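# Unplug charger from power strip, set it on table

## Task

Pull the charger out of the power strip and set it down resting on the table, with the strip left lying flat on the table. Both must stay that way by themselves, not because the robot is holding them. Finish with the gripper released and the arms moved away.

## Robot and tools

Robot: two six-joint xArm arms, left_arm and right_arm, each ending in a two-finger parallel gripper with a wrist camera (cam_left_wrist and cam_right_wrist, both 504x504 pixels). The names are just labels. left_arm sits on the +y side. Base positions in the scene frame: left_arm (+0.033, +0.344, 0) m, right_arm (-0.036, -0.289, 0) m, each turned slightly about z.

Scene frame: origin on the table top midway between the arms, +x out over the table, +z up. All printed positions (metres), quaternions (wxyz), and velocities (m/s, rad/s) are in this frame. Printed hand positions may be somewhat off, more so when an arm reaches far.

Gripper frame: fingers extend along the gripper's +z axis and close along its y axis. end_effector_position is the midpoint between the pads when closed, about 2 cm short of the fingertips. Closing pushes the tips about 10 mm further along +z.

Command row (used by both motion tools): one list of 14 numbers, each in [-1, 1]. The first 7 are for left_arm (dx, dy, dz, rx, ry, rz, opening) and the last 7 are for right_arm in the same order. Always send all 14, even if one arm stays still. dx..rz are an offset, not a pose. They are expressed in that gripper's own axes and counted from the gripper pose shown in the most recent result that displays it. Before any such result exists in the scene, and for later calls inside one reply, they are counted from where the arm is when the action begins. Scale: 1.0 means 0.6 m of travel or 180 degrees. rx, ry, rz form one rotation vector. opening is absolute: +1 is fully open (0.084 m) and -1 is closed. An all-zero offset is not a pause; it sends the arm back to its reference pose. To keep an arm still, give it the offset back to where you want it, and the opening it should keep.

execute_actions: argument actions is a list holding at most one item.
- An empty list only reports the current state.
- {"rows": [[14 numbers], ...], "steps": n} runs up to 15 control steps of 1/30 s (15 by default), one row per step. The last row repeats if rows run out. Every row counts from the same reference pose, not from the previous row.
- {"steps": n} with no rows is a wait of up to 300 steps, counted from the previous result.
- The optional pictures boolean turns camera images on or off.
A rejected call moves nothing.

move: target is one 14-number row as above, with the same offset rules. speed is the top path speed in m/s, from 0.002 to 0.5 (default 0.25). Turning is capped at twice that value in rad/s. Each gripper follows a straight path toward its target, and both paths finish together. A path lasts between 0.5 and 10 s and is cut off at 10 s. Paths do not avoid obstacles or the other arm. Grippers can lag behind the path, drift off it, or overshoot the speed, especially with a nearly straight arm. The opening is applied at the start. Faster contact and targets placed deeper past a surface both press harder.

wait: seconds from 0 to 10. It lets the simulation run without sending a new command.

zoom_image: camera (cam_left_wrist or cam_right_wrist) and region [x0, y0, x1, y1] in pixels, with the origin at the top-left. The region can be at most 504x504. It returns a magnified view of that camera's latest image.

read_manual: optional section, "licences". It returns licence text only.

finished_scene: scene (integer). It ends the current scene for good and reports whether the goal was met. Call it only once the charger rests on the table unplugged, the strip is flat, and the grippers are open and clear.

How motion behaves: at each step, the commanded pose is clipped to within 70 mm and 16 degrees of the measured pose. A damped IK controller then tracks it, giving position priority over orientation. A distant target can take several calls. After a call ends, the arm continues only to its last clipped pose, so read the result and send the remainder. The simulation keeps running while you compose a reply. Fingers still in motion keep moving. Elbows cannot fully straighten.

Reading results:
- State line: left_arm: ... | right_arm: ..., with each gripper's pose and velocities.
- grip_measured: the actual finger opening, on the command scale. To hold something, command an opening clearly below grip_measured; a lower value squeezes harder, up to roughly 24 N per pad. A fast close can hit harder.
- HELD: marks steps where your command was partly or fully withheld.
- pose unreachable: the clearance check changed or blocked that arm's command.
- Hand target: the pose the controller is currently driving toward.
- move: line: ends with done, off_target, moving, held or fault. limits=paced means the command was clipped. limits=held means some steps were blocked, after which the arm may jump faster than the set speed. Each arm's distance from its target is also given.
- Joint torques: these include offsets and noise and are nonzero even in free air.

Faults and hazards:
- TORQUE FAULT: a joint hit its load limit (waist and shoulder 44, elbow and forearm roll 26.4, wrist pitch and wrist roll 17.6 N m; held weight counts). The arm backs off, freezes for 10 s, and drops the rest of the call.
- Heat: holding loads warms the motors. MOTOR HOT appears from 65 °C. At 80 °C an OVER-TEMPERATURE FAULT brakes that arm until it cools.
- Joint ranges: waist ±6.283, shoulder -2.059 to 2.094, elbow -3.927 to 0.192, wrist pitch -1.693 to 3.142, forearm roll and wrist roll ±6.283 rad.

Avoid: arm-on-arm collisions or pressing (these can end the scene), knocking or placing anything off the table, dropping the charger, slamming, and shoving the strip hard. When pulling, consider steadying or keeping the strip flat, because unplugging may drag it. Expect occasional brief tugs on held parts or nudges to loose objects, and recheck poses afterward. Move smoothly and economically.

Each tool is called after "Call:" as name(argument=value, ...) on one line, values as JSON.

## Session

Call:
execute_actions(actions=[])

Scene clock: 0.00 s of 4500.00 s.
left_arm: end_effector_position=(+0.3808, +0.5351, +0.2802) grip_measured=+1.00 end_effector_quat_wxyz=(-0.024, -0.418, +0.809, +0.413) end_effector_velocity=(-0.000, +0.000, +0.000) end_effector_angular_velocity=(+0.001, +0.000, +0.000) | right_arm: end_effector_position=(+0.0910, -0.0896, +0.1858) grip_measured=+1.00 end_effector_quat_wxyz=(-0.184, -0.606, +0.768, -0.098) end_effector_velocity=(+0.000, +0.000, +0.000) end_effector_angular_velocity=(+0.000, -0.000, +0.001)
Joint positions: left_arm=[ 0.192 -0.069 -1.064  0.734  1.604  2.088  0.084] | right_arm=[ 1.066 -0.419 -0.633 -0.044  1.47   2.869  0.084]
Joint velocities: left_arm=[-0.    -0.001  0.     0.001  0.001 -0.     0.   ] | right_arm=[ 0.  0. -0. -0. -0. -0.  0.]
Joint torques (N m, as the arm reports them, + toward a larger angle): no reading
Hand target (left_arm): +0.381, +0.535, +0.280; -0.024, -0.418, +0.809, +0.413
Hand target (right_arm): +0.091, -0.090, +0.186; -0.184, -0.606, +0.768, -0.098

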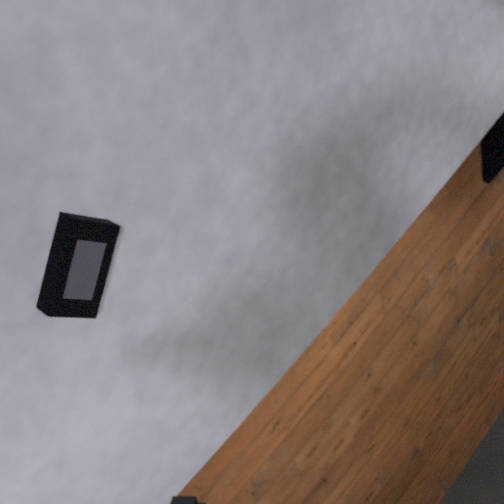

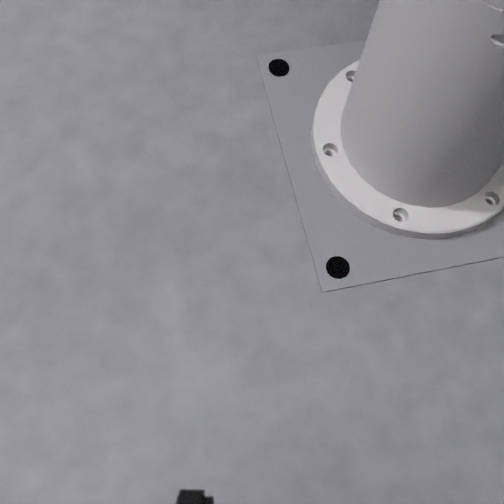

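Call:
move(target=[0.335,0.057,-0.529,0.019,0.33,-0.646,1,0.285,-0.438,-0.392,0.135,-0.072,-0.565,1], speed=0.4)

Scene clock: 8.83 s of 4500.00 s.
left_arm: end_effector_position=(+0.3494, +0.2001, +0.4503) grip_measured=+1.00 end_effector_quat_wxyz=(+0.001, +1.000, -0.001, -0.001) end_effector_velocity=(+0.000, -0.001, +0.001) end_effector_angular_velocity=(+0.009, -0.006, +0.010) | right_arm: end_effector_position=(+0.3502, -0.2184, +0.4502) grip_measured=+1.00 end_effector_quat_wxyz=(-0.001, +1.000, +0.000, +0.000) end_effector_velocity=(+0.001, -0.000, +0.001) end_effector_angular_velocity=(+0.002, +0.012, +0.007)
Joint positions: left_arm=[-0.293 -0.347 -1.439 -0.002  1.787 -0.425  0.084] | right_arm=[ 0.196 -0.198 -1.577  0.002  1.773  0.18   0.084]
Joint velocities: left_arm=[-0.01   0.    -0.002  0.01  -0.    -0.017 -0.   ] | right_arm=[-0.004  0.016 -0.022  0.004  0.018 -0.01  -0.   ]
Joint torques (N m, as the arm reports them, + toward a larger angle): left_arm=[ -0.18 -15.57 -22.43  -0.04  -1.25  -0.32] | right_arm=[  0.68 -10.01 -11.98  -0.03  -1.39  -0.01]
Hand target (left_arm): +0.349, +0.200, +0.450; +0.000, +1.000, -0.000, -0.000
Hand target (right_arm): +0.350, -0.218, +0.450; -0.001, +1.000, +0.001, -0.000
Off the commanded pose (left_arm): 0.000 m, 0 deg.
Off the commanded pose (right_arm): 0.001 m, 0 deg.
After step 90, 2.23 s passed at rest.
move: done

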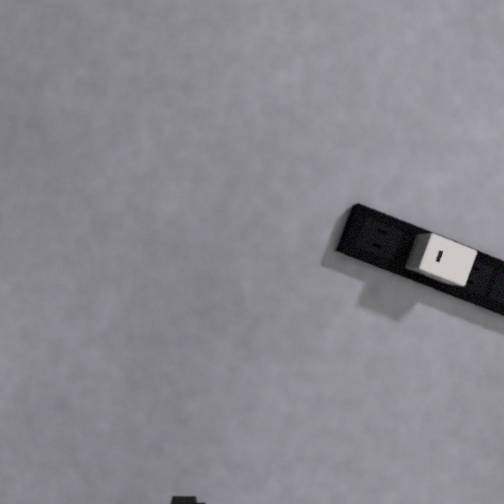

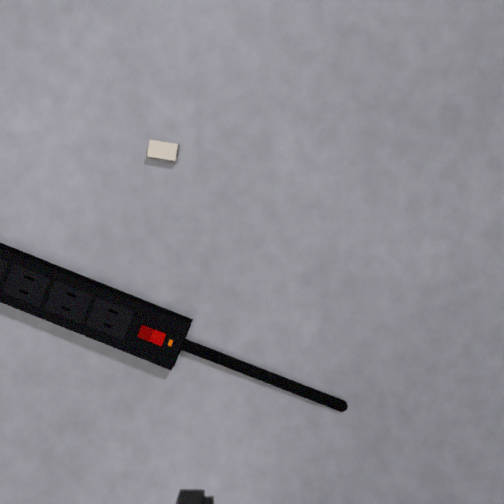

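Call:
move(target=[0.105,0.212,0.38,0,0,-0.379,1,0.016,-0.265,0.38,0,0,0.621,1], speed=0.5)

Scene clock: 20.10 s of 4500.00 s.
left_arm: end_effector_position=(+0.4122, +0.0732, +0.2225) grip_measured=+1.00 end_effector_quat_wxyz=(+0.000, +0.828, +0.561, -0.001) end_effector_velocity=(+0.001, -0.001, -0.001) end_effector_angular_velocity=(+0.001, -0.002, +0.004) | right_arm: end_effector_position=(+0.3596, -0.0598, +0.2223) grip_measured=+1.00 end_effector_quat_wxyz=(+0.001, -0.561, +0.828, +0.001) end_effector_velocity=(+0.000, +0.001, -0.001) end_effector_angular_velocity=(-0.006, -0.003, -0.012)
Joint positions: left_arm=[-0.486 -0.021 -1.102 -0.003  1.123 -1.809  0.084] | right_arm=[ 0.541 -0.05  -1.068  0.002  1.117  2.476  0.084]
Joint velocities: left_arm=[-0.002  0.003 -0.001  0.002 -0.003 -0.007 -0.   ] | right_arm=[ 0.004  0.004 -0.    -0.007 -0.003  0.019  0.   ]
Joint torques (N m, as the arm reports them, + toward a larger angle): left_arm=[ -0.46 -26.84 -24.52   0.12  -1.35  -0.08] | right_arm=[  0.56 -13.1  -13.02   0.01  -1.09  -0.05]
Hand target (left_arm): +0.412, +0.073, +0.222; +0.000, +0.828, +0.561, -0.001
Hand target (right_arm): +0.360, -0.060, +0.222; +0.000, -0.560, +0.828, +0.000
Off the commanded pose (left_arm): 0.001 m, 0 deg.
Off the commanded pose (right_arm): 0.001 m, 0 deg.
After step 90, 5.53 s passed at rest.
move: done

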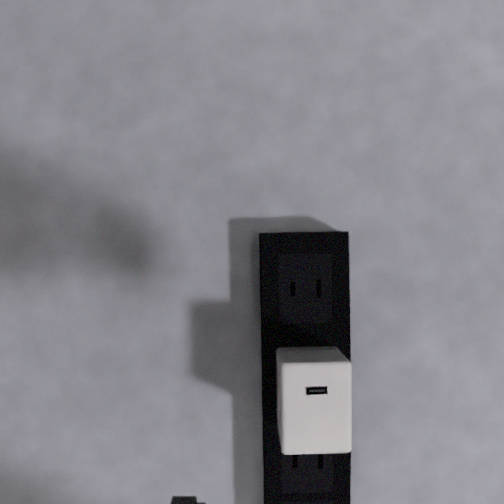

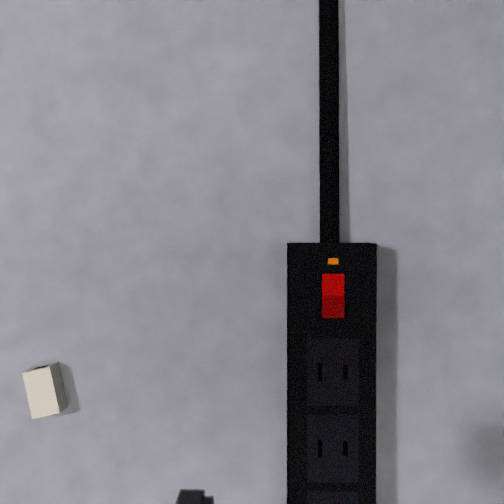

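Call:
move(target=[-0.007,-0.006,0.27,0,0,0,0.6,-0.045,0.016,0.32,0,0,0,0.8], speed=0.2)

Scene clock: 27.50 s of 4500.00 s.
left_arm: end_effector_position=(+0.4074, +0.0708, +0.0610) grip_measured=+0.59 end_effector_quat_wxyz=(+0.001, +0.828, +0.561, -0.001) end_effector_velocity=(-0.000, -0.000, -0.002) end_effector_angular_velocity=(+0.001, +0.002, -0.001) | right_arm: end_effector_position=(+0.3609, -0.0317, +0.0309) grip_measured=+0.80 end_effector_quat_wxyz=(+0.001, -0.560, +0.828, +0.000) end_effector_velocity=(+0.000, +0.000, -0.003) end_effector_angular_velocity=(-0.001, +0.002, -0.001)
Joint positions: left_arm=[-0.497  0.219 -0.888 -0.003  0.668 -1.819  0.069] | right_arm=[ 0.592  0.315 -0.917  0.001  0.6    2.527  0.077]
Joint velocities: left_arm=[-0.001  0.007 -0.001 -0.    -0.004 -0.    -0.   ] | right_arm=[ 0.     0.01  -0.004 -0.    -0.004  0.001  0.   ]
Joint torques (N m, as the arm reports them, + toward a larger angle): left_arm=[ -0.58 -29.8  -20.18   0.1   -1.14  -0.2 ] | right_arm=[  0.94 -16.15 -10.98   0.02  -1.16   0.01]
Hand target (left_arm): +0.407, +0.071, +0.061; +0.000, +0.828, +0.561, -0.001
Hand target (right_arm): +0.361, -0.032, +0.030; +0.001, -0.560, +0.828, +0.000
Off the commanded pose (left_arm): 0.001 m, 0 deg.
Off the commanded pose (right_arm): 0.001 m, 0 deg.
After step 90, 2.73 s passed at rest.
move: done

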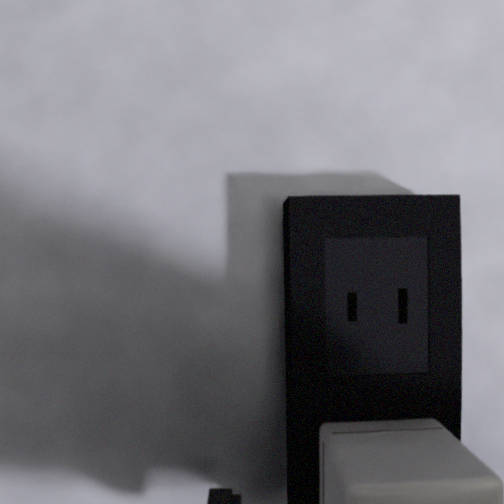

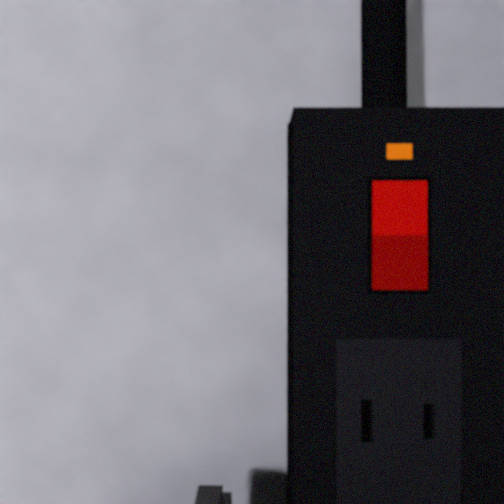

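Call:
execute_actions(actions=[{"rows":[[0,0.001,0.007,0,0,0,0.3,0,0,0.009,0,0,0,0.5],[0,0.001,0.007,0,0,0,0.3,0,0,0.009,0,0,0,0.5],[0,0.001,0.007,0,0,0,0.2,0,0,0.009,0,0,0,0.4],[0,0.001,0.007,0,0,0,0.1,0,0,0.009,0,0,0,0.3],[0,0.001,0.007,0,0,0,0,0,0,0.009,0,0,0,0.3],[0,0.001,0.007,0,0,0,-0.1,0,0,0.009,0,0,0,0.2],[0,0.001,0.007,0,0,0,-0.2,0,0,0.009,0,0,0,0.1],[0,0.001,0.007,0,0,0,-0.3,0,0,0.009,0,0,0,0],[0,0.001,0.007,0,0,0,-0.4,0,0,0.009,0,0,0,-0.2],[0,0.001,0.007,0,0,0,-0.6,0,0,0.009,0,0,0,-0.4],[0,0.001,0.007,0,0,0,-1,0,0,0.009,0,0,0,-1]]}], pictures=false)

Call:
move(target=[0,0,-0.02,0,0,0,-1,0,0,0,0,0,0,-1], speed=0.02)

Scene clock: 32.37 s of 4500.00 s.
left_arm: end_effector_position=(+0.4077, +0.0708, +0.0570) grip_measured=-0.33 end_effector_quat_wxyz=(+0.000, +0.828, +0.561, -0.001) end_effector_velocity=(+0.001, -0.001, -0.000) end_effector_angular_velocity=(-0.003, -0.002, +0.003) | right_arm: end_effector_position=(+0.3615, -0.0319, +0.0260) grip_measured=-0.03 end_effector_quat_wxyz=(+0.001, -0.560, +0.829, +0.000) end_effector_velocity=(-0.000, +0.000, -0.001) end_effector_angular_velocity=(-0.000, -0.000, +0.002)
Joint positions: left_arm=[-0.497  0.229 -0.888 -0.003  0.659 -1.819  0.03 ] | right_arm=[ 0.591  0.328 -0.917  0.001  0.586  2.528  0.043]
Joint velocities: left_arm=[ 0.001  0.002 -0.002 -0.002 -0.003 -0.    -0.   ] | right_arm=[ 0.001  0.001  0.001 -0.    -0.002 -0.001  0.   ]
Joint torques (N m, as the arm reports them, + toward a larger angle): left_arm=[ -0.4  -27.92 -21.05  -0.1   -2.32  -0.28] | right_arm=[  2.93 -15.61 -10.03   0.1   -0.97  -0.58]
Hand target (left_arm): +0.408, +0.071, +0.057; +0.001, +0.828, +0.561, -0.001
Hand target (right_arm): +0.361, -0.032, +0.026; +0.001, -0.560, +0.828, +0.000
Off the commanded pose (left_arm): 0.000 m, 0 deg.
Off the commanded pose (right_arm): 0.001 m, 0 deg.
Steps of this call (steps 1 to 90: nothing new was sent; then 1.37 s passed at rest; steps 91 to 105: all 15 steps of this action). Readings (end_effector_position):
91: left_arm (+0.4073, +0.0709, +0.0606) | right_arm (+0.3609, -0.0317, +0.0304)
92: left_arm (+0.4074, +0.0708, +0.0605) | right_arm (+0.3610, -0.0316, +0.0303)
94: left_arm (+0.4077, +0.0707, +0.0594) | right_arm (+0.3611, -0.0316, +0.0290)
98: left_arm (+0.4076, +0.0708, +0.0574) | right_arm (+0.3606, -0.0319, +0.0263)
105: the state above

Scene clock: 33.57 s of 4500.00 s.
left_arm: end_effector_position=(+0.4075, +0.0710, +0.0683) grip_measured=-0.33 end_effector_quat_wxyz=(-0.000, +0.828, +0.561, -0.001) end_effector_velocity=(+0.001, -0.001, +0.003) end_effector_angular_velocity=(-0.002, -0.002, -0.000) | right_arm: end_effector_position=(+0.3626, -0.0310, +0.0271) grip_measured=-0.03 end_effector_quat_wxyz=(+0.003, -0.560, +0.829, +0.000) end_effector_velocity=(-0.001, -0.001, -0.002) end_effector_angular_velocity=(-0.002, +0.003, -0.000)
Joint positions: left_arm=[-0.497  0.203 -0.893 -0.003  0.691 -1.819  0.03 ] | right_arm=[ 0.591  0.327 -0.918  0.001  0.585  2.528  0.043]
Joint velocities: left_arm=[-0.001 -0.005 -0.003 -0.001  0.005 -0.    -0.   ] | right_arm=[-0.001  0.003  0.002 -0.001 -0.002  0.     0.   ]
Joint torques (N m, as the arm reports them, + toward a larger angle): left_arm=[ -2.17 -37.22 -28.14  -0.51  -2.37  -0.29] | right_arm=[ 0.67 -6.97 -5.75 -0.27 -0.3  -0.26]
Hand target (left_arm): +0.408, +0.071, +0.069; +0.000, +0.828, +0.561, -0.001
Hand target (right_arm): +0.361, -0.032, +0.026; +0.001, -0.560, +0.829, +0.000
Off the commanded pose (left_arm): 0.001 m, 0 deg.
Off the commanded pose (right_arm): 0.002 m, 0 deg.
move: done

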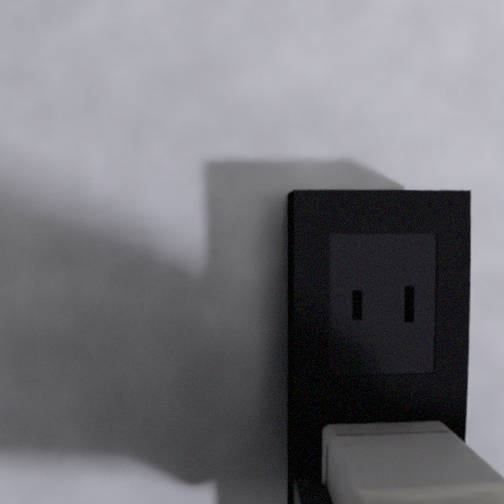

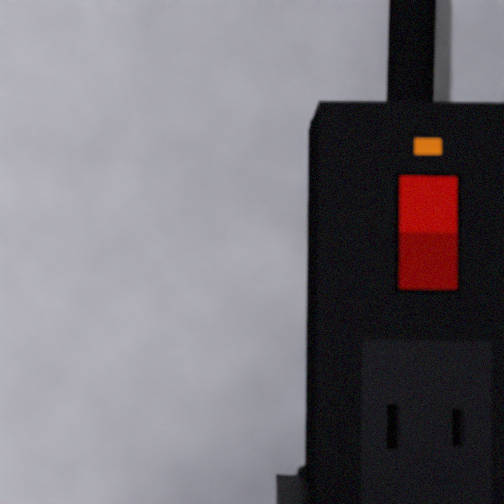

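Call:
move(target=[0,0,0.018,0,0,0,-1,0,0,0,0,0,0,-1], speed=0.03)

Call:
execute_actions(actions=[{"rows":[[0,0,0,0,0,0,-1,0,0,0,0,0,0,0.4]],"steps":8}], pictures=false)

Call:
move(target=[0,0,0,0,0,0,-1,-0.03,0,-0.07,0,0,0,0.4], speed=0.1)

Call:
execute_actions(actions=[{"rows":[[0,0,0,0,0,0,-1,0,0,0,0,0,0,-1]],"steps":12}], pictures=false)

Call:
move(target=[0,0,0,0,0,0,-1,0,0,0.033,0,0,0,-1], speed=0.02)

Scene clock: 40.53 s of 4500.00 s.
left_arm: end_effector_position=(+0.4087, +0.0701, +0.0595) grip_measured=-0.33 end_effector_quat_wxyz=(+0.002, +0.828, +0.561, -0.000) end_effector_velocity=(+0.002, -0.000, -0.000) end_effector_angular_velocity=(-0.002, -0.004, +0.001) | right_arm: end_effector_position=(+0.3609, -0.0322, +0.0251) grip_measured=-0.02 end_effector_quat_wxyz=(+0.000, -0.560, +0.829, +0.000) end_effector_velocity=(+0.003, +0.001, +0.004) end_effector_angular_velocity=(+0.004, -0.007, -0.002)
Joint positions: left_arm=[-0.497  0.225 -0.89  -0.003  0.662 -1.819  0.03 ] | right_arm=[ 0.591  0.329 -0.916  0.001  0.586  2.528  0.043]
Joint velocities: left_arm=[ 0.002  0.002 -0.001  0.001 -0.006 -0.     0.   ] | right_arm=[-0.002 -0.005 -0.005 -0.001  0.001  0.     0.   ]
Joint torques (N m, as the arm reports them, + toward a larger angle): left_arm=[  2.94 -27.06 -21.86   1.23  -2.87  -0.43] | right_arm=[  3.31 -16.83  -8.22  -0.11   1.18  -1.1 ]
Hand target (left_arm): +0.407, +0.071, +0.058; -0.000, +0.828, +0.561, -0.001
Hand target (right_arm): +0.363, -0.031, +0.027; +0.003, -0.560, +0.829, +0.000
Off the commanded pose (left_arm): 0.002 m, 0 deg.
Off the commanded pose (right_arm): 0.003 m, 0 deg.
After step 90, 3.13 s passed at rest.
move: done

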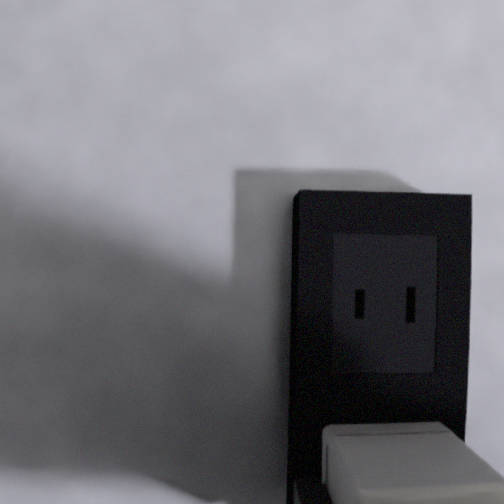

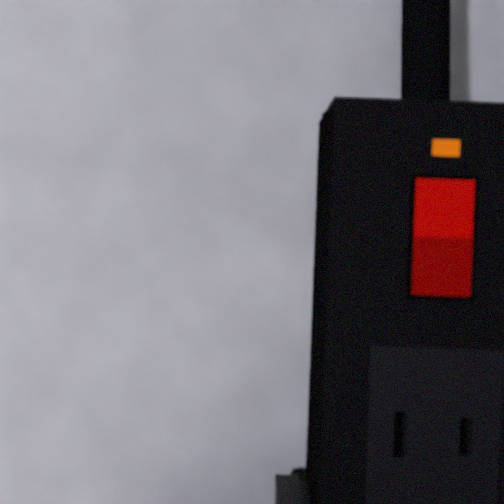

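Scene clock: 40.80 s of 4500.00 s.
left_arm: end_effector_position=(+0.4097, +0.0708, +0.0592) grip_measured=-0.33 end_effector_quat_wxyz=(+0.002, +0.827, +0.562, +0.000) end_effector_velocity=(-0.003, -0.002, +0.002) end_effector_angular_velocity=(-0.000, +0.004, -0.004) | right_arm: end_effector_position=(+0.3589, -0.0328, +0.0240) grip_measured=+0.35 end_effector_quat_wxyz=(-0.002, -0.561, +0.828, +0.000) end_effector_velocity=(+0.009, +0.003, +0.005) end_effector_angular_velocity=(+0.013, -0.019, -0.010)
Joint positions: left_arm=[-0.494  0.226 -0.89  -0.002  0.66  -1.819  0.03 ] | right_arm=[ 0.592  0.329 -0.913  0.     0.588  2.527  0.059]
Joint velocities: left_arm=[-0.007 -0.005 -0.    -0.004  0.008 -0.    -0.   ] | right_arm=[-0.004  0.    -0.013  0.001 -0.011  0.004  0.025]
Joint torques (N m, as the arm reports them, + toward a larger angle): left_arm=[ -0.51 -31.27 -20.98   0.3   -1.35  -0.08] | right_arm=[  0.63 -16.18 -10.78  -0.04  -1.18  -0.1 ]
Hand target (left_arm): +0.409, +0.070, +0.059; +0.002, +0.828, +0.561, -0.000
Hand target (right_arm): +0.361, -0.032, +0.025; +0.000, -0.560, +0.829, +0.000
Off the commanded pose (left_arm): 0.001 m, 0 deg.
Off the commanded pose (right_arm): 0.002 m, 0 deg.
Steps of this call (steps 1 to 8: all 8 steps of this action). Readings (end_effector_position):
1: left_arm (+0.4088, +0.0701, +0.0595) | right_arm (+0.3610, -0.0322, +0.0252)
2: left_arm (+0.4088, +0.0701, +0.0595) | right_arm (+0.3610, -0.0322, +0.0253)
4: left_arm (+0.4092, +0.0701, +0.0595) | right_arm (+0.3604, -0.0324, +0.0251)
8: the state above

Scene clock: 42.03 s of 4500.00 s.
left_arm: end_effector_position=(+0.4089, +0.0702, +0.0594) grip_measured=-0.33 end_effector_quat_wxyz=(+0.002, +0.828, +0.561, -0.000) end_effector_velocity=(-0.000, -0.000, -0.000) end_effector_angular_velocity=(+0.000, -0.001, -0.002) | right_arm: end_effector_position=(+0.3671, -0.0157, +0.0664) grip_measured=+0.39 end_effector_quat_wxyz=(-0.000, -0.560, +0.829, +0.000) end_effector_velocity=(+0.001, +0.002, +0.004) end_effector_angular_velocity=(+0.000, -0.001, -0.000)
Joint positions: left_arm=[-0.496  0.225 -0.89  -0.003  0.661 -1.819  0.03 ] | right_arm=[ 0.612  0.275 -0.987  0.001  0.713  2.549  0.061]
Joint velocities: left_arm=[-0.001 -0.     0.     0.001 -0.001 -0.     0.   ] | right_arm=[ 0.002 -0.003 -0.01  -0.     0.013  0.002  0.   ]
Joint torques (N m, as the arm reports them, + toward a larger angle): left_arm=[ -0.26 -30.87 -21.35   0.34  -1.38  -0.51] | right_arm=[  0.47 -16.63 -11.51   0.26  -1.11  -0.08]
Hand target (left_arm): +0.409, +0.070, +0.059; +0.002, +0.828, +0.561, -0.000
Hand target (right_arm): +0.367, -0.015, +0.067; +0.000, -0.560, +0.828, +0.000
Off the commanded pose (left_arm): 0.000 m, 0 deg.
Off the commanded pose (right_arm): 0.001 m, 0 deg.
move: done

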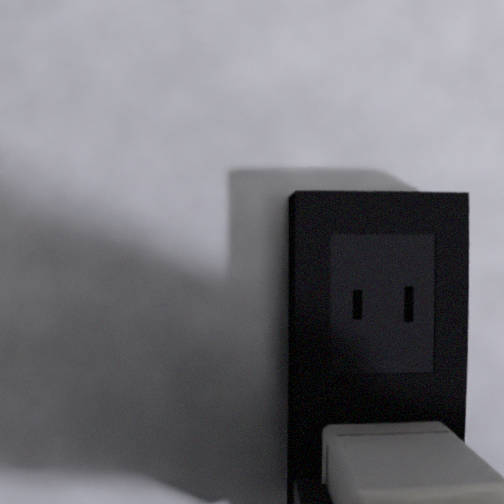

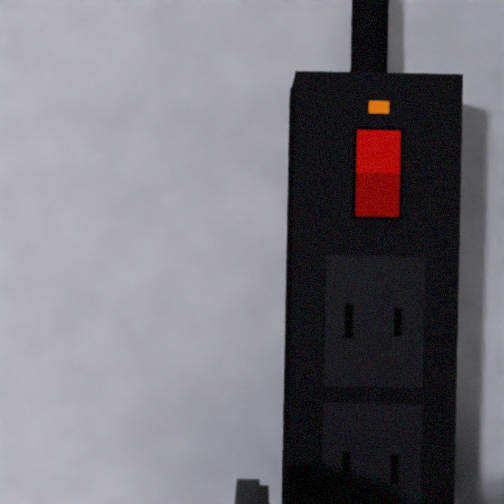

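Scene clock: 42.43 s of 4500.00 s.
left_arm: end_effector_position=(+0.4089, +0.0702, +0.0594) grip_measured=-0.33 end_effector_quat_wxyz=(+0.002, +0.828, +0.561, -0.000) end_effector_velocity=(+0.000, -0.000, -0.000) end_effector_angular_velocity=(-0.001, -0.000, +0.000) | right_arm: end_effector_position=(+0.3671, -0.0157, +0.0664) grip_measured=-1.00 end_effector_quat_wxyz=(-0.000, -0.560, +0.829, +0.000) end_effector_velocity=(+0.000, -0.000, +0.000) end_effector_angular_velocity=(-0.000, +0.000, +0.000)
Joint positions: left_arm=[-0.496  0.225 -0.89  -0.003  0.661 -1.819  0.03 ] | right_arm=[ 0.612  0.275 -0.988  0.001  0.713  2.549  0.   ]
Joint velocities: left_arm=[ 0.     0.001 -0.    -0.001 -0.001  0.    -0.   ] | right_arm=[-0.    -0.    -0.    -0.     0.001 -0.     0.   ]
Joint torques (N m, as the arm reports them, + toward a larger angle): left_arm=[  0.1  -30.99 -21.04   0.34  -1.42  -0.32] | right_arm=[  0.43 -16.58 -11.84   0.13  -1.15  -0.04]
Hand target (left_arm): +0.409, +0.070, +0.059; +0.002, +0.828, +0.561, -0.000
Hand target (right_arm): +0.367, -0.016, +0.066; -0.000, -0.560, +0.829, +0.000
Off the commanded pose (left_arm): 0.000 m, 0 deg.
Off the commanded pose (right_arm): 0.000 m, 0 deg.
Steps of this call (steps 1 to 12: all 12 steps of this action). Readings (end_effector_position):
1: left_arm (+0.4089, +0.0702, +0.0594) | right_arm (+0.3671, -0.0156, +0.0665)
2: left_arm (+0.4089, +0.0702, +0.0594) | right_arm (+0.3672, -0.0156, +0.0666)
4: left_arm (+0.4089, +0.0702, +0.0594) | right_arm (+0.3671, -0.0156, +0.0666)
8: left_arm (+0.4089, +0.0702, +0.0594) | right_arm (+0.3670, -0.0157, +0.0664)
12: the state above

Scene clock: 43.93 s of 4500.00 s.
left_arm: end_effector_position=(+0.4086, +0.0705, +0.0591) grip_measured=-0.33 end_effector_quat_wxyz=(+0.001, +0.828, +0.561, -0.000) end_effector_velocity=(-0.000, +0.000, -0.000) end_effector_angular_velocity=(+0.000, +0.001, +0.001) | right_arm: end_effector_position=(+0.3674, -0.0155, +0.0476) grip_measured=-1.00 end_effector_quat_wxyz=(+0.001, -0.560, +0.829, +0.000) end_effector_velocity=(+0.001, +0.001, -0.001) end_effector_angular_velocity=(+0.003, -0.004, -0.000)
Joint positions: left_arm=[-0.496  0.226 -0.89  -0.003  0.661 -1.819  0.03 ] | right_arm=[ 0.612  0.316 -0.98   0.001  0.663  2.549  0.   ]
Joint velocities: left_arm=[ 0.001  0.001  0.    -0.001 -0.    -0.    -0.   ] | right_arm=[ 0.     0.006 -0.002  0.    -0.008  0.     0.   ]
Joint torques (N m, as the arm reports them, + toward a larger angle): left_arm=[ -0.61 -32.15 -21.72   0.12  -1.54  -0.22] | right_arm=[  0.24 -15.09 -10.72   0.02  -1.27   0.06]
Hand target (left_arm): +0.409, +0.070, +0.059; +0.002, +0.828, +0.561, -0.000
Hand target (right_arm): +0.367, -0.016, +0.047; -0.000, -0.560, +0.829, +0.000
Off the commanded pose (left_arm): 0.000 m, 0 deg.
Off the commanded pose (right_arm): 0.001 m, 0 deg.
move: done

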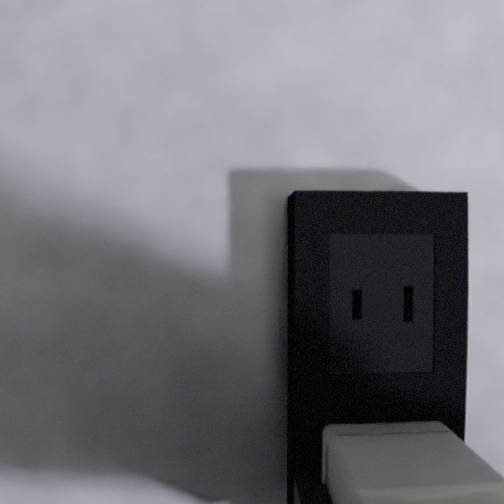

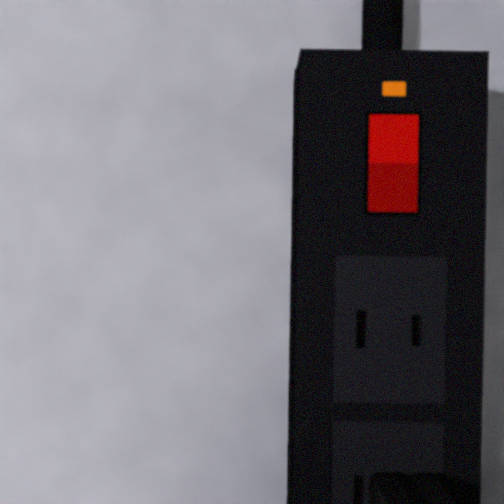

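Seems just touching. Press a bit more while pulling.

Call:
move(target=[0,0,-0.022,0,0,0,-1,0,0,0.008,0,0,0,-1], speed=0.015)

Scene clock: 47.10 s of 4500.00 s.
left_arm: end_effector_position=(+0.4087, +0.0704, +0.0720) grip_measured=-0.33 end_effector_quat_wxyz=(+0.002, +0.828, +0.561, -0.000) end_effector_velocity=(-0.001, +0.000, +0.003) end_effector_angular_velocity=(+0.001, +0.001, -0.002) | right_arm: end_effector_position=(+0.3688, -0.0147, +0.0457) grip_measured=-1.00 end_effector_quat_wxyz=(+0.004, -0.560, +0.829, +0.000) end_effector_velocity=(-0.000, -0.000, -0.000) end_effector_angular_velocity=(+0.001, -0.002, +0.001)
Joint positions: left_arm=[-0.496  0.197 -0.896 -0.002  0.696 -1.819  0.03 ] | right_arm=[ 0.612  0.321 -0.98   0.001  0.651  2.549  0.   ]
Joint velocities: left_arm=[-0.001 -0.006 -0.001  0.001  0.009  0.    -0.   ] | right_arm=[ 0.    -0.002  0.005 -0.    -0.005 -0.     0.   ]
Joint torques (N m, as the arm reports them, + toward a larger angle): left_arm=[ -2.57 -32.19 -23.81  -1.36  -1.7   -0.39] | right_arm=[ 2.37 -0.87 -3.36  0.76 -1.07 -0.09]
Hand target (left_arm): +0.409, +0.070, +0.072; +0.001, +0.828, +0.561, -0.000
Hand target (right_arm): +0.367, -0.015, +0.043; +0.001, -0.560, +0.829, +0.000
Off the commanded pose (left_arm): 0.000 m, 0 deg.
Off the commanded pose (right_arm): 0.003 m, 0 deg.
move: done

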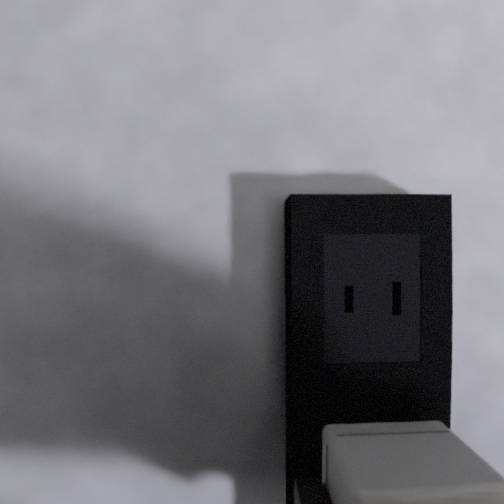

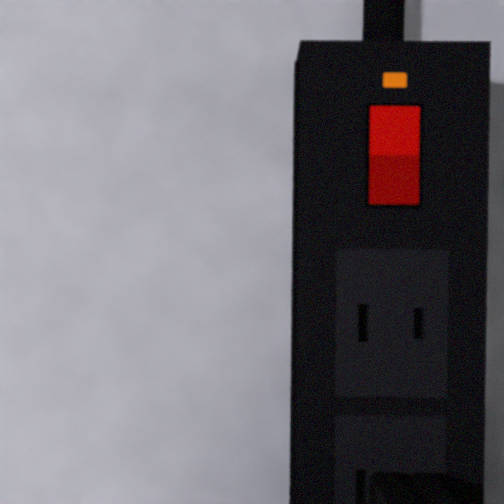

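Call:
move(target=[0,0,-0.045,0,0,0,-1,0,0,0.003,0,0,0,-1], speed=0.03)

Call:
move(target=[0.27,-0.12,-0.04,0,0,0.379,-1,0.2,0,-0.2,0,0,0,-1], speed=0.4)

Call:
move(target=[0.1,0,0.12,0,0.333,0,-1,0,0,0,0,0,0,-1], speed=0.4)

Scene clock: 55.67 s of 4500.00 s.
left_arm: end_effector_position=(+0.4086, +0.0704, +0.0986) grip_measured=-0.33 end_effector_quat_wxyz=(+0.002, +0.828, +0.561, -0.000) end_effector_velocity=(-0.001, +0.000, +0.003) end_effector_angular_velocity=(-0.001, +0.002, +0.002) | right_arm: end_effector_position=(+0.3694, -0.0140, +0.0457) grip_measured=-1.00 end_effector_quat_wxyz=(+0.005, -0.560, +0.828, +0.000) end_effector_velocity=(+0.000, -0.000, -0.000) end_effector_angular_velocity=(-0.001, +0.001, -0.001)
Joint positions: left_arm=[-0.496  0.142 -0.915 -0.002  0.77  -1.819  0.03 ] | right_arm=[ 0.612  0.322 -0.979  0.001  0.647  2.549  0.   ]
Joint velocities: left_arm=[ 0.    -0.006 -0.002 -0.002  0.009 -0.     0.   ] | right_arm=[-0.001  0.    -0.     0.     0.002  0.     0.   ]
Joint torques (N m, as the arm reports them, + toward a larger angle): left_arm=[ -0.27 -28.48 -22.02   0.03  -1.19  -0.13] | right_arm=[-0.03 -2.16 -2.74 -0.13  0.15 -0.06]
Hand target (left_arm): +0.409, +0.070, +0.099; +0.002, +0.828, +0.561, -0.000
Hand target (right_arm): +0.369, -0.015, +0.044; +0.004, -0.560, +0.829, +0.000
Off the commanded pose (left_arm): 0.000 m, 0 deg.
Off the commanded pose (right_arm): 0.002 m, 0 deg.
After step 90, 4.30 s passed at rest.
move: done

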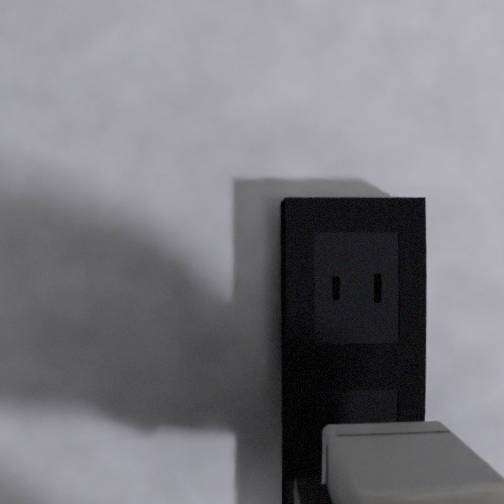

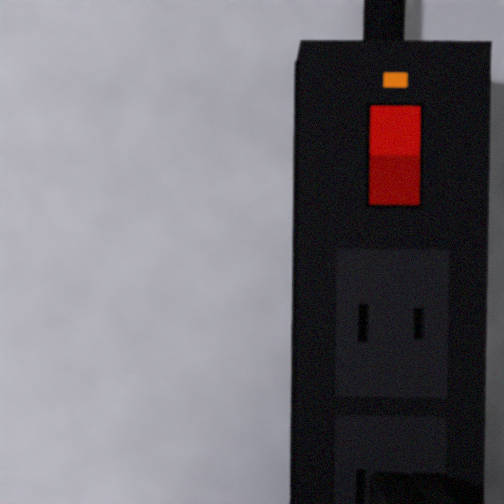

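Scene clock: 58.23 s of 4500.00 s.
left_arm: end_effector_position=(+0.4023, +0.2475, +0.1225) grip_measured=-0.33 end_effector_quat_wxyz=(+0.001, +1.000, +0.000, +0.002) end_effector_velocity=(-0.001, +0.001, -0.001) end_effector_angular_velocity=(+0.001, +0.005, +0.000) | right_arm: end_effector_position=(+0.3239, -0.1258, +0.1646) grip_measured=-1.00 end_effector_quat_wxyz=(+0.006, -0.560, +0.828, +0.001) end_effector_velocity=(+0.000, -0.000, +0.000) end_effector_angular_velocity=(+0.000, -0.001, +0.001)
Joint positions: left_arm=[-0.122 -0.17  -0.631 -0.003  0.797 -0.254  0.03 ] | right_arm=[ 0.441 -0.203 -0.732  0.004  0.924  2.375  0.   ]
Joint velocities: left_arm=[ 0.001  0.001  0.002 -0.001  0.002  0.002  0.   ] | right_arm=[-0.    -0.    -0.    -0.    -0.    -0.001  0.   ]
Joint torques (N m, as the arm reports them, + toward a larger angle): left_arm=[ -0.43 -21.49 -22.51   0.09  -1.35  -0.36] | right_arm=[  0.66 -10.17 -12.83   0.02  -1.2   -0.07]
Hand target (left_arm): +0.402, +0.248, +0.122; +0.001, +1.000, +0.000, +0.001
Hand target (right_arm): +0.324, -0.126, +0.165; +0.006, -0.560, +0.828, +0.001
Off the commanded pose (left_arm): 0.001 m, 0 deg.
Off the commanded pose (right_arm): 0.000 m, 0 deg.
move: done

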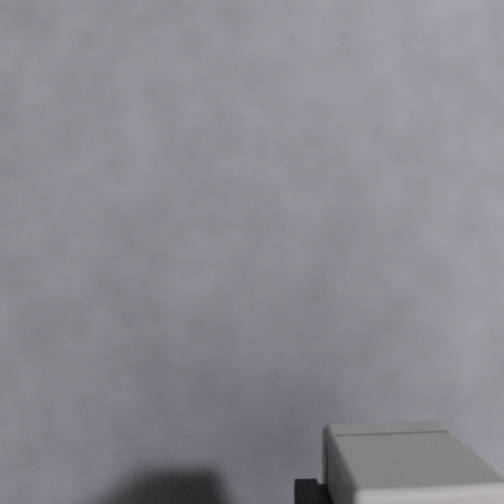

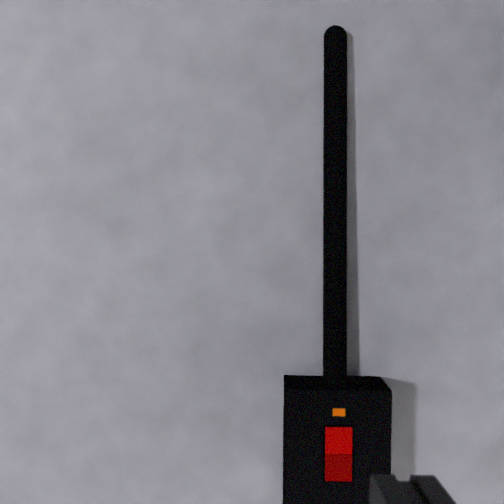

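Scene clock: 61.00 s of 4500.00 s.
left_arm: end_effector_position=(+0.4626, +0.2482, +0.0513) grip_measured=-0.33 end_effector_quat_wxyz=(+0.001, +0.866, +0.000, +0.501) end_effector_velocity=(+0.001, +0.000, -0.001) end_effector_angular_velocity=(+0.002, -0.011, +0.012) | right_arm: end_effector_position=(+0.3239, -0.1258, +0.1646) grip_measured=-1.00 end_effector_quat_wxyz=(+0.006, -0.560, +0.828, +0.001) end_effector_velocity=(-0.001, -0.000, -0.001) end_effector_angular_velocity=(-0.001, +0.002, -0.000)
Joint positions: left_arm=[-0.327  0.646 -0.366 -0.41  -1.303 -0.129  0.03 ] | right_arm=[ 0.441 -0.203 -0.732  0.004  0.924  2.375  0.   ]
Joint velocities: left_arm=[-0.011  0.016 -0.011 -0.023 -0.013 -0.006 -0.   ] | right_arm=[-0.     0.     0.002 -0.    -0.     0.     0.   ]
Joint torques (N m, as the arm reports them, + toward a larger angle): left_arm=[ -0.15 -24.96  -3.71  -0.02  -2.07  -0.2 ] | right_arm=[  0.43  -9.87 -12.66   0.05  -1.16   0.02]
Hand target (left_arm): +0.463, +0.248, +0.051; +0.000, +0.865, +0.001, +0.501
Hand target (right_arm): +0.324, -0.126, +0.165; +0.006, -0.560, +0.828, +0.001
Off the commanded pose (left_arm): 0.001 m, 0 deg.
Off the commanded pose (right_arm): 0.000 m, 0 deg.
move: done; limits=paced

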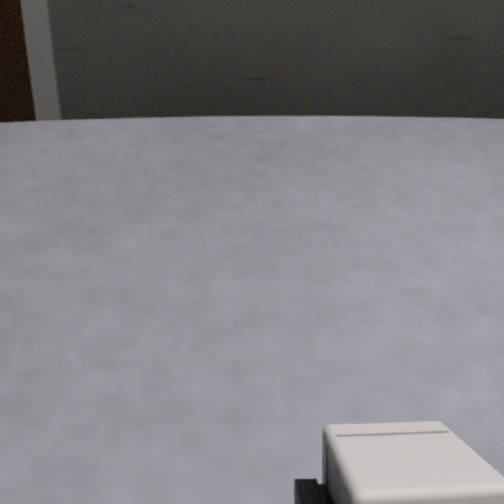

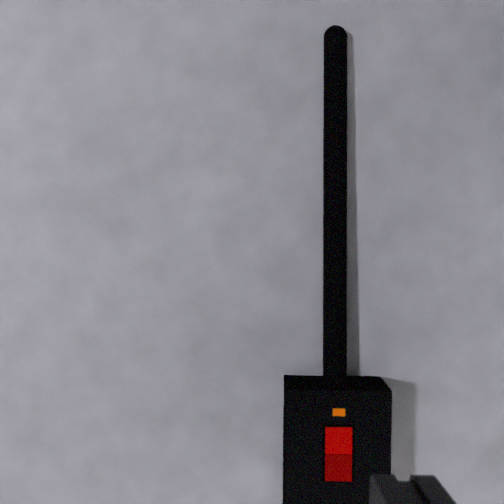

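Call:
move(target=[-0.024,0,0.014,0,0,0,-1,0,0,0,0,0,0,-1], speed=0.03)

Call:
execute_actions(actions=[{"rows":[[0,0,0,0,0,0,-0.3,0,0,0,0,0,0,-1],[0,0,0,0,0,0,-0.25,0,0,0,0,0,0,-1],[0,0,0,0,0,0,-0.2,0,0,0,0,0,0,-1],[0,0,0,0,0,0,-0.1,0,0,0,0,0,0,-1],[0,0,0,0,0,0,0.6,0,0,0,0,0,0,-1]],"steps":14}], pictures=false)

Call:
move(target=[0.17,0,-0.12,0,-0.15,0,0.6,0,0,0,0,0,0,-1], speed=0.3)

Scene clock: 68.70 s of 4500.00 s.
left_arm: end_effector_position=(+0.4627, +0.2482, +0.0350) grip_measured=-0.33 end_effector_quat_wxyz=(+0.000, +0.866, +0.000, +0.501) end_effector_velocity=(+0.001, -0.001, -0.002) end_effector_angular_velocity=(-0.001, -0.001, -0.002) | right_arm: end_effector_position=(+0.3239, -0.1258, +0.1646) grip_measured=-1.00 end_effector_quat_wxyz=(+0.006, -0.560, +0.828, +0.001) end_effector_velocity=(-0.000, -0.000, -0.000) end_effector_angular_velocity=(-0.000, +0.001, -0.000)
Joint positions: left_arm=[-0.321  0.724 -0.402 -0.401 -1.343 -0.144  0.03 ] | right_arm=[ 0.441 -0.203 -0.732  0.004  0.924  2.375  0.   ]
Joint velocities: left_arm=[ 0.001  0.013 -0.007  0.004 -0.007 -0.003  0.   ] | right_arm=[-0.    -0.     0.    -0.     0.001  0.     0.   ]
Joint torques (N m, as the arm reports them, + toward a larger angle): left_arm=[ -0.16 -24.98  -3.35  -0.14  -2.04  -0.37] | right_arm=[  0.71  -9.77 -12.77   0.12  -1.07  -0.14]
Hand target (left_arm): +0.463, +0.248, +0.035; +0.000, +0.866, +0.000, +0.501
Hand target (right_arm): +0.324, -0.126, +0.165; +0.006, -0.560, +0.828, +0.001
Off the commanded pose (left_arm): 0.000 m, 0 deg.
Off the commanded pose (right_arm): 0.000 m, 0 deg.
After step 90, 3.80 s passed at rest.
move: done

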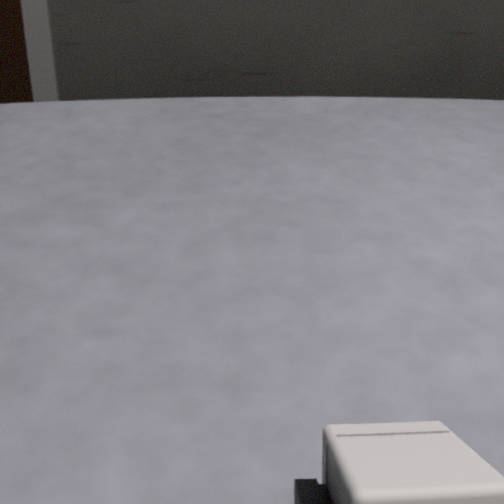

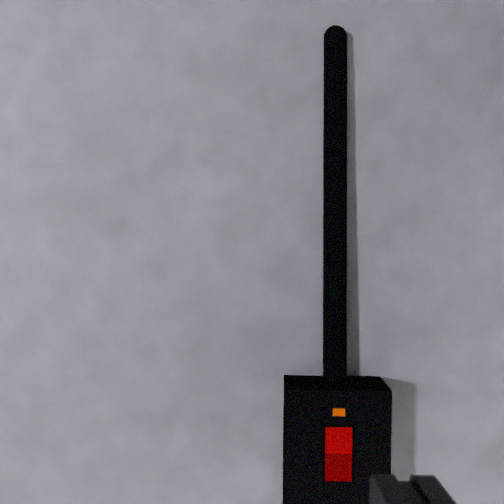

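Scene clock: 69.17 s of 4500.00 s.
left_arm: end_effector_position=(+0.4627, +0.2482, +0.0351) grip_measured=+0.58 end_effector_quat_wxyz=(+0.001, +0.866, +0.000, +0.501) end_effector_velocity=(-0.000, +0.000, -0.001) end_effector_angular_velocity=(+0.001, +0.002, +0.000) | right_arm: end_effector_position=(+0.3239, -0.1258, +0.1646) grip_measured=-1.00 end_effector_quat_wxyz=(+0.006, -0.560, +0.828, +0.001) end_effector_velocity=(+0.000, +0.000, +0.000) end_effector_angular_velocity=(+0.001, -0.002, +0.000)
Joint positions: left_arm=[-0.321  0.724 -0.402 -0.401 -1.343 -0.144  0.068] | right_arm=[ 0.441 -0.203 -0.732  0.004  0.924  2.375  0.   ]
Joint velocities: left_arm=[ 0.     0.     0.001 -0.     0.001  0.     0.006] | right_arm=[ 0.     0.     0.    -0.    -0.002  0.     0.   ]
Joint torques (N m, as the arm reports them, + toward a larger angle): left_arm=[ -0.27 -25.15  -2.6    0.06  -2.06  -0.16] | right_arm=[  0.41 -10.15 -12.75   0.09  -1.12   0.  ]
Hand target (left_arm): +0.463, +0.248, +0.035; +0.000, +0.866, +0.000, +0.501
Hand target (right_arm): +0.324, -0.126, +0.165; +0.006, -0.560, +0.828, +0.001
Off the commanded pose (left_arm): 0.000 m, 0 deg.
Off the commanded pose (right_arm): 0.000 m, 0 deg.
Steps of this call (steps 1 to 14: all 14 steps of this action). Readings (end_effector_position):
1: left_arm (+0.4627, +0.2482, +0.0349) | right_arm (+0.3239, -0.1258, +0.1646)
2: left_arm (+0.4627, +0.2482, +0.0349) | right_arm (+0.3239, -0.1258, +0.1646)
4: left_arm (+0.4627, +0.2482, +0.0349) | right_arm (+0.3239, -0.1258, +0.1646)
8: left_arm (+0.4628, +0.2481, +0.0351) | right_arm (+0.3239, -0.1258, +0.1646)
14: the state above

Scene clock: 71.20 s of 4500.00 s.
left_arm: end_effector_position=(+0.4510, +0.2484, +0.1583) grip_measured=+0.59 end_effector_quat_wxyz=(+0.078, +0.942, -0.024, +0.326) end_effector_velocity=(+0.001, +0.000, +0.000) end_effector_angular_velocity=(-0.001, +0.034, -0.014) | right_arm: end_effector_position=(+0.3239, -0.1258, +0.1646) grip_measured=-1.00 end_effector_quat_wxyz=(+0.006, -0.560, +0.828, +0.001) end_effector_velocity=(+0.000, +0.000, -0.000) end_effector_angular_velocity=(+0.000, -0.001, -0.001)
Joint positions: left_arm=[-0.234 -0.303 -0.282 -0.618 -0.117  0.321  0.069] | right_arm=[ 0.441 -0.203 -0.732  0.004  0.924  2.375  0.   ]
Joint velocities: left_arm=[ 0.069 -0.019  0.001  0.217  0.073 -0.156  0.   ] | right_arm=[-0.    -0.     0.001  0.    -0.001  0.     0.   ]
Joint torques (N m, as the arm reports them, + toward a larger angle): left_arm=[  0.13 -16.43 -20.1    0.87  -1.91  -0.23] | right_arm=[  0.58  -9.74 -12.97   0.1   -1.21  -0.09]
Hand target (left_arm): +0.451, +0.249, +0.158; +0.079, +0.943, -0.024, +0.323
Hand target (right_arm): +0.324, -0.126, +0.165; +0.006, -0.560, +0.828, +0.001
Off the commanded pose (left_arm): 0.001 m, 11 deg.
Off the commanded pose (right_arm): 0.000 m, 0 deg.
move: off_target (left_arm); limits=paced

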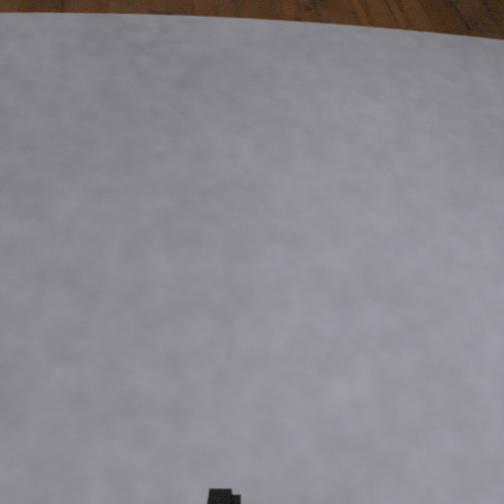

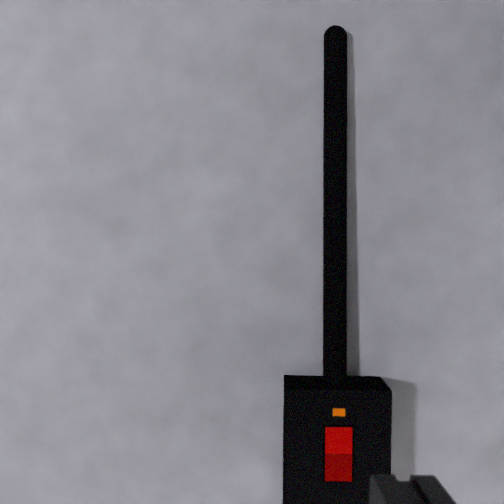

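Quick check on the charger.

Call:
move(target=[0,0,-0.1,0.02,-0.21,-0.04,0.6,0,0,0,0,0,0,1], speed=0.4)

Scene clock: 75.33 s of 4500.00 s.
left_arm: end_effector_position=(+0.4143, +0.2575, +0.2048) grip_measured=+0.59 end_effector_quat_wxyz=(+0.058, +0.998, +0.020, -0.000) end_effector_velocity=(+0.001, -0.001, +0.001) end_effector_angular_velocity=(+0.002, +0.013, -0.001) | right_arm: end_effector_position=(+0.3239, -0.1258, +0.1646) grip_measured=+1.00 end_effector_quat_wxyz=(+0.006, -0.560, +0.828, +0.001) end_effector_velocity=(-0.000, -0.000, -0.000) end_effector_angular_velocity=(-0.000, +0.000, -0.000)
Joint positions: left_arm=[-0.03  -0.279 -0.775 -0.132  1.038 -0.138  0.069] | right_arm=[ 0.441 -0.203 -0.732  0.004  0.924  2.375  0.084]
Joint velocities: left_arm=[-0.002  0.013 -0.017  0.002  0.016 -0.004  0.   ] | right_arm=[-0. -0.  0.  0. -0.  0. -0.]
Joint torques (N m, as the arm reports them, + toward a larger angle): left_arm=[  0.01 -19.6  -23.92   0.02  -1.45  -0.32] | right_arm=[  0.31  -9.85 -12.89   0.01  -1.26  -0.08]
Hand target (left_arm): +0.414, +0.257, +0.205; +0.057, +0.998, +0.020, -0.001
Hand target (right_arm): +0.324, -0.126, +0.165; +0.006, -0.560, +0.828, +0.001
Off the commanded pose (left_arm): 0.001 m, 0 deg.
Off the commanded pose (right_arm): 0.000 m, 0 deg.
move: done; limits=paced

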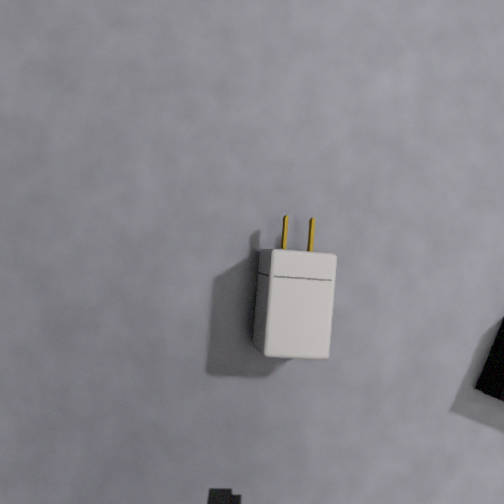

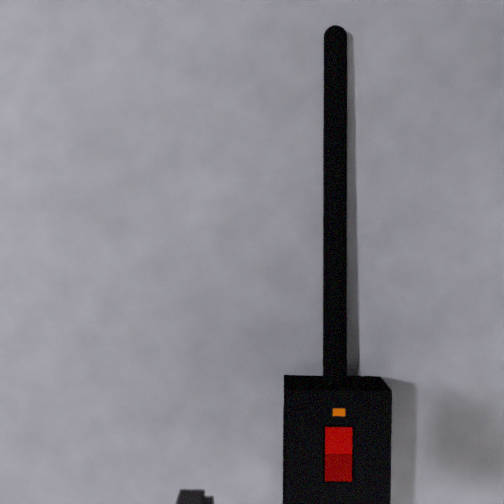

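Call:
finished_scene(scene=1)

The scene is finished: the task was done.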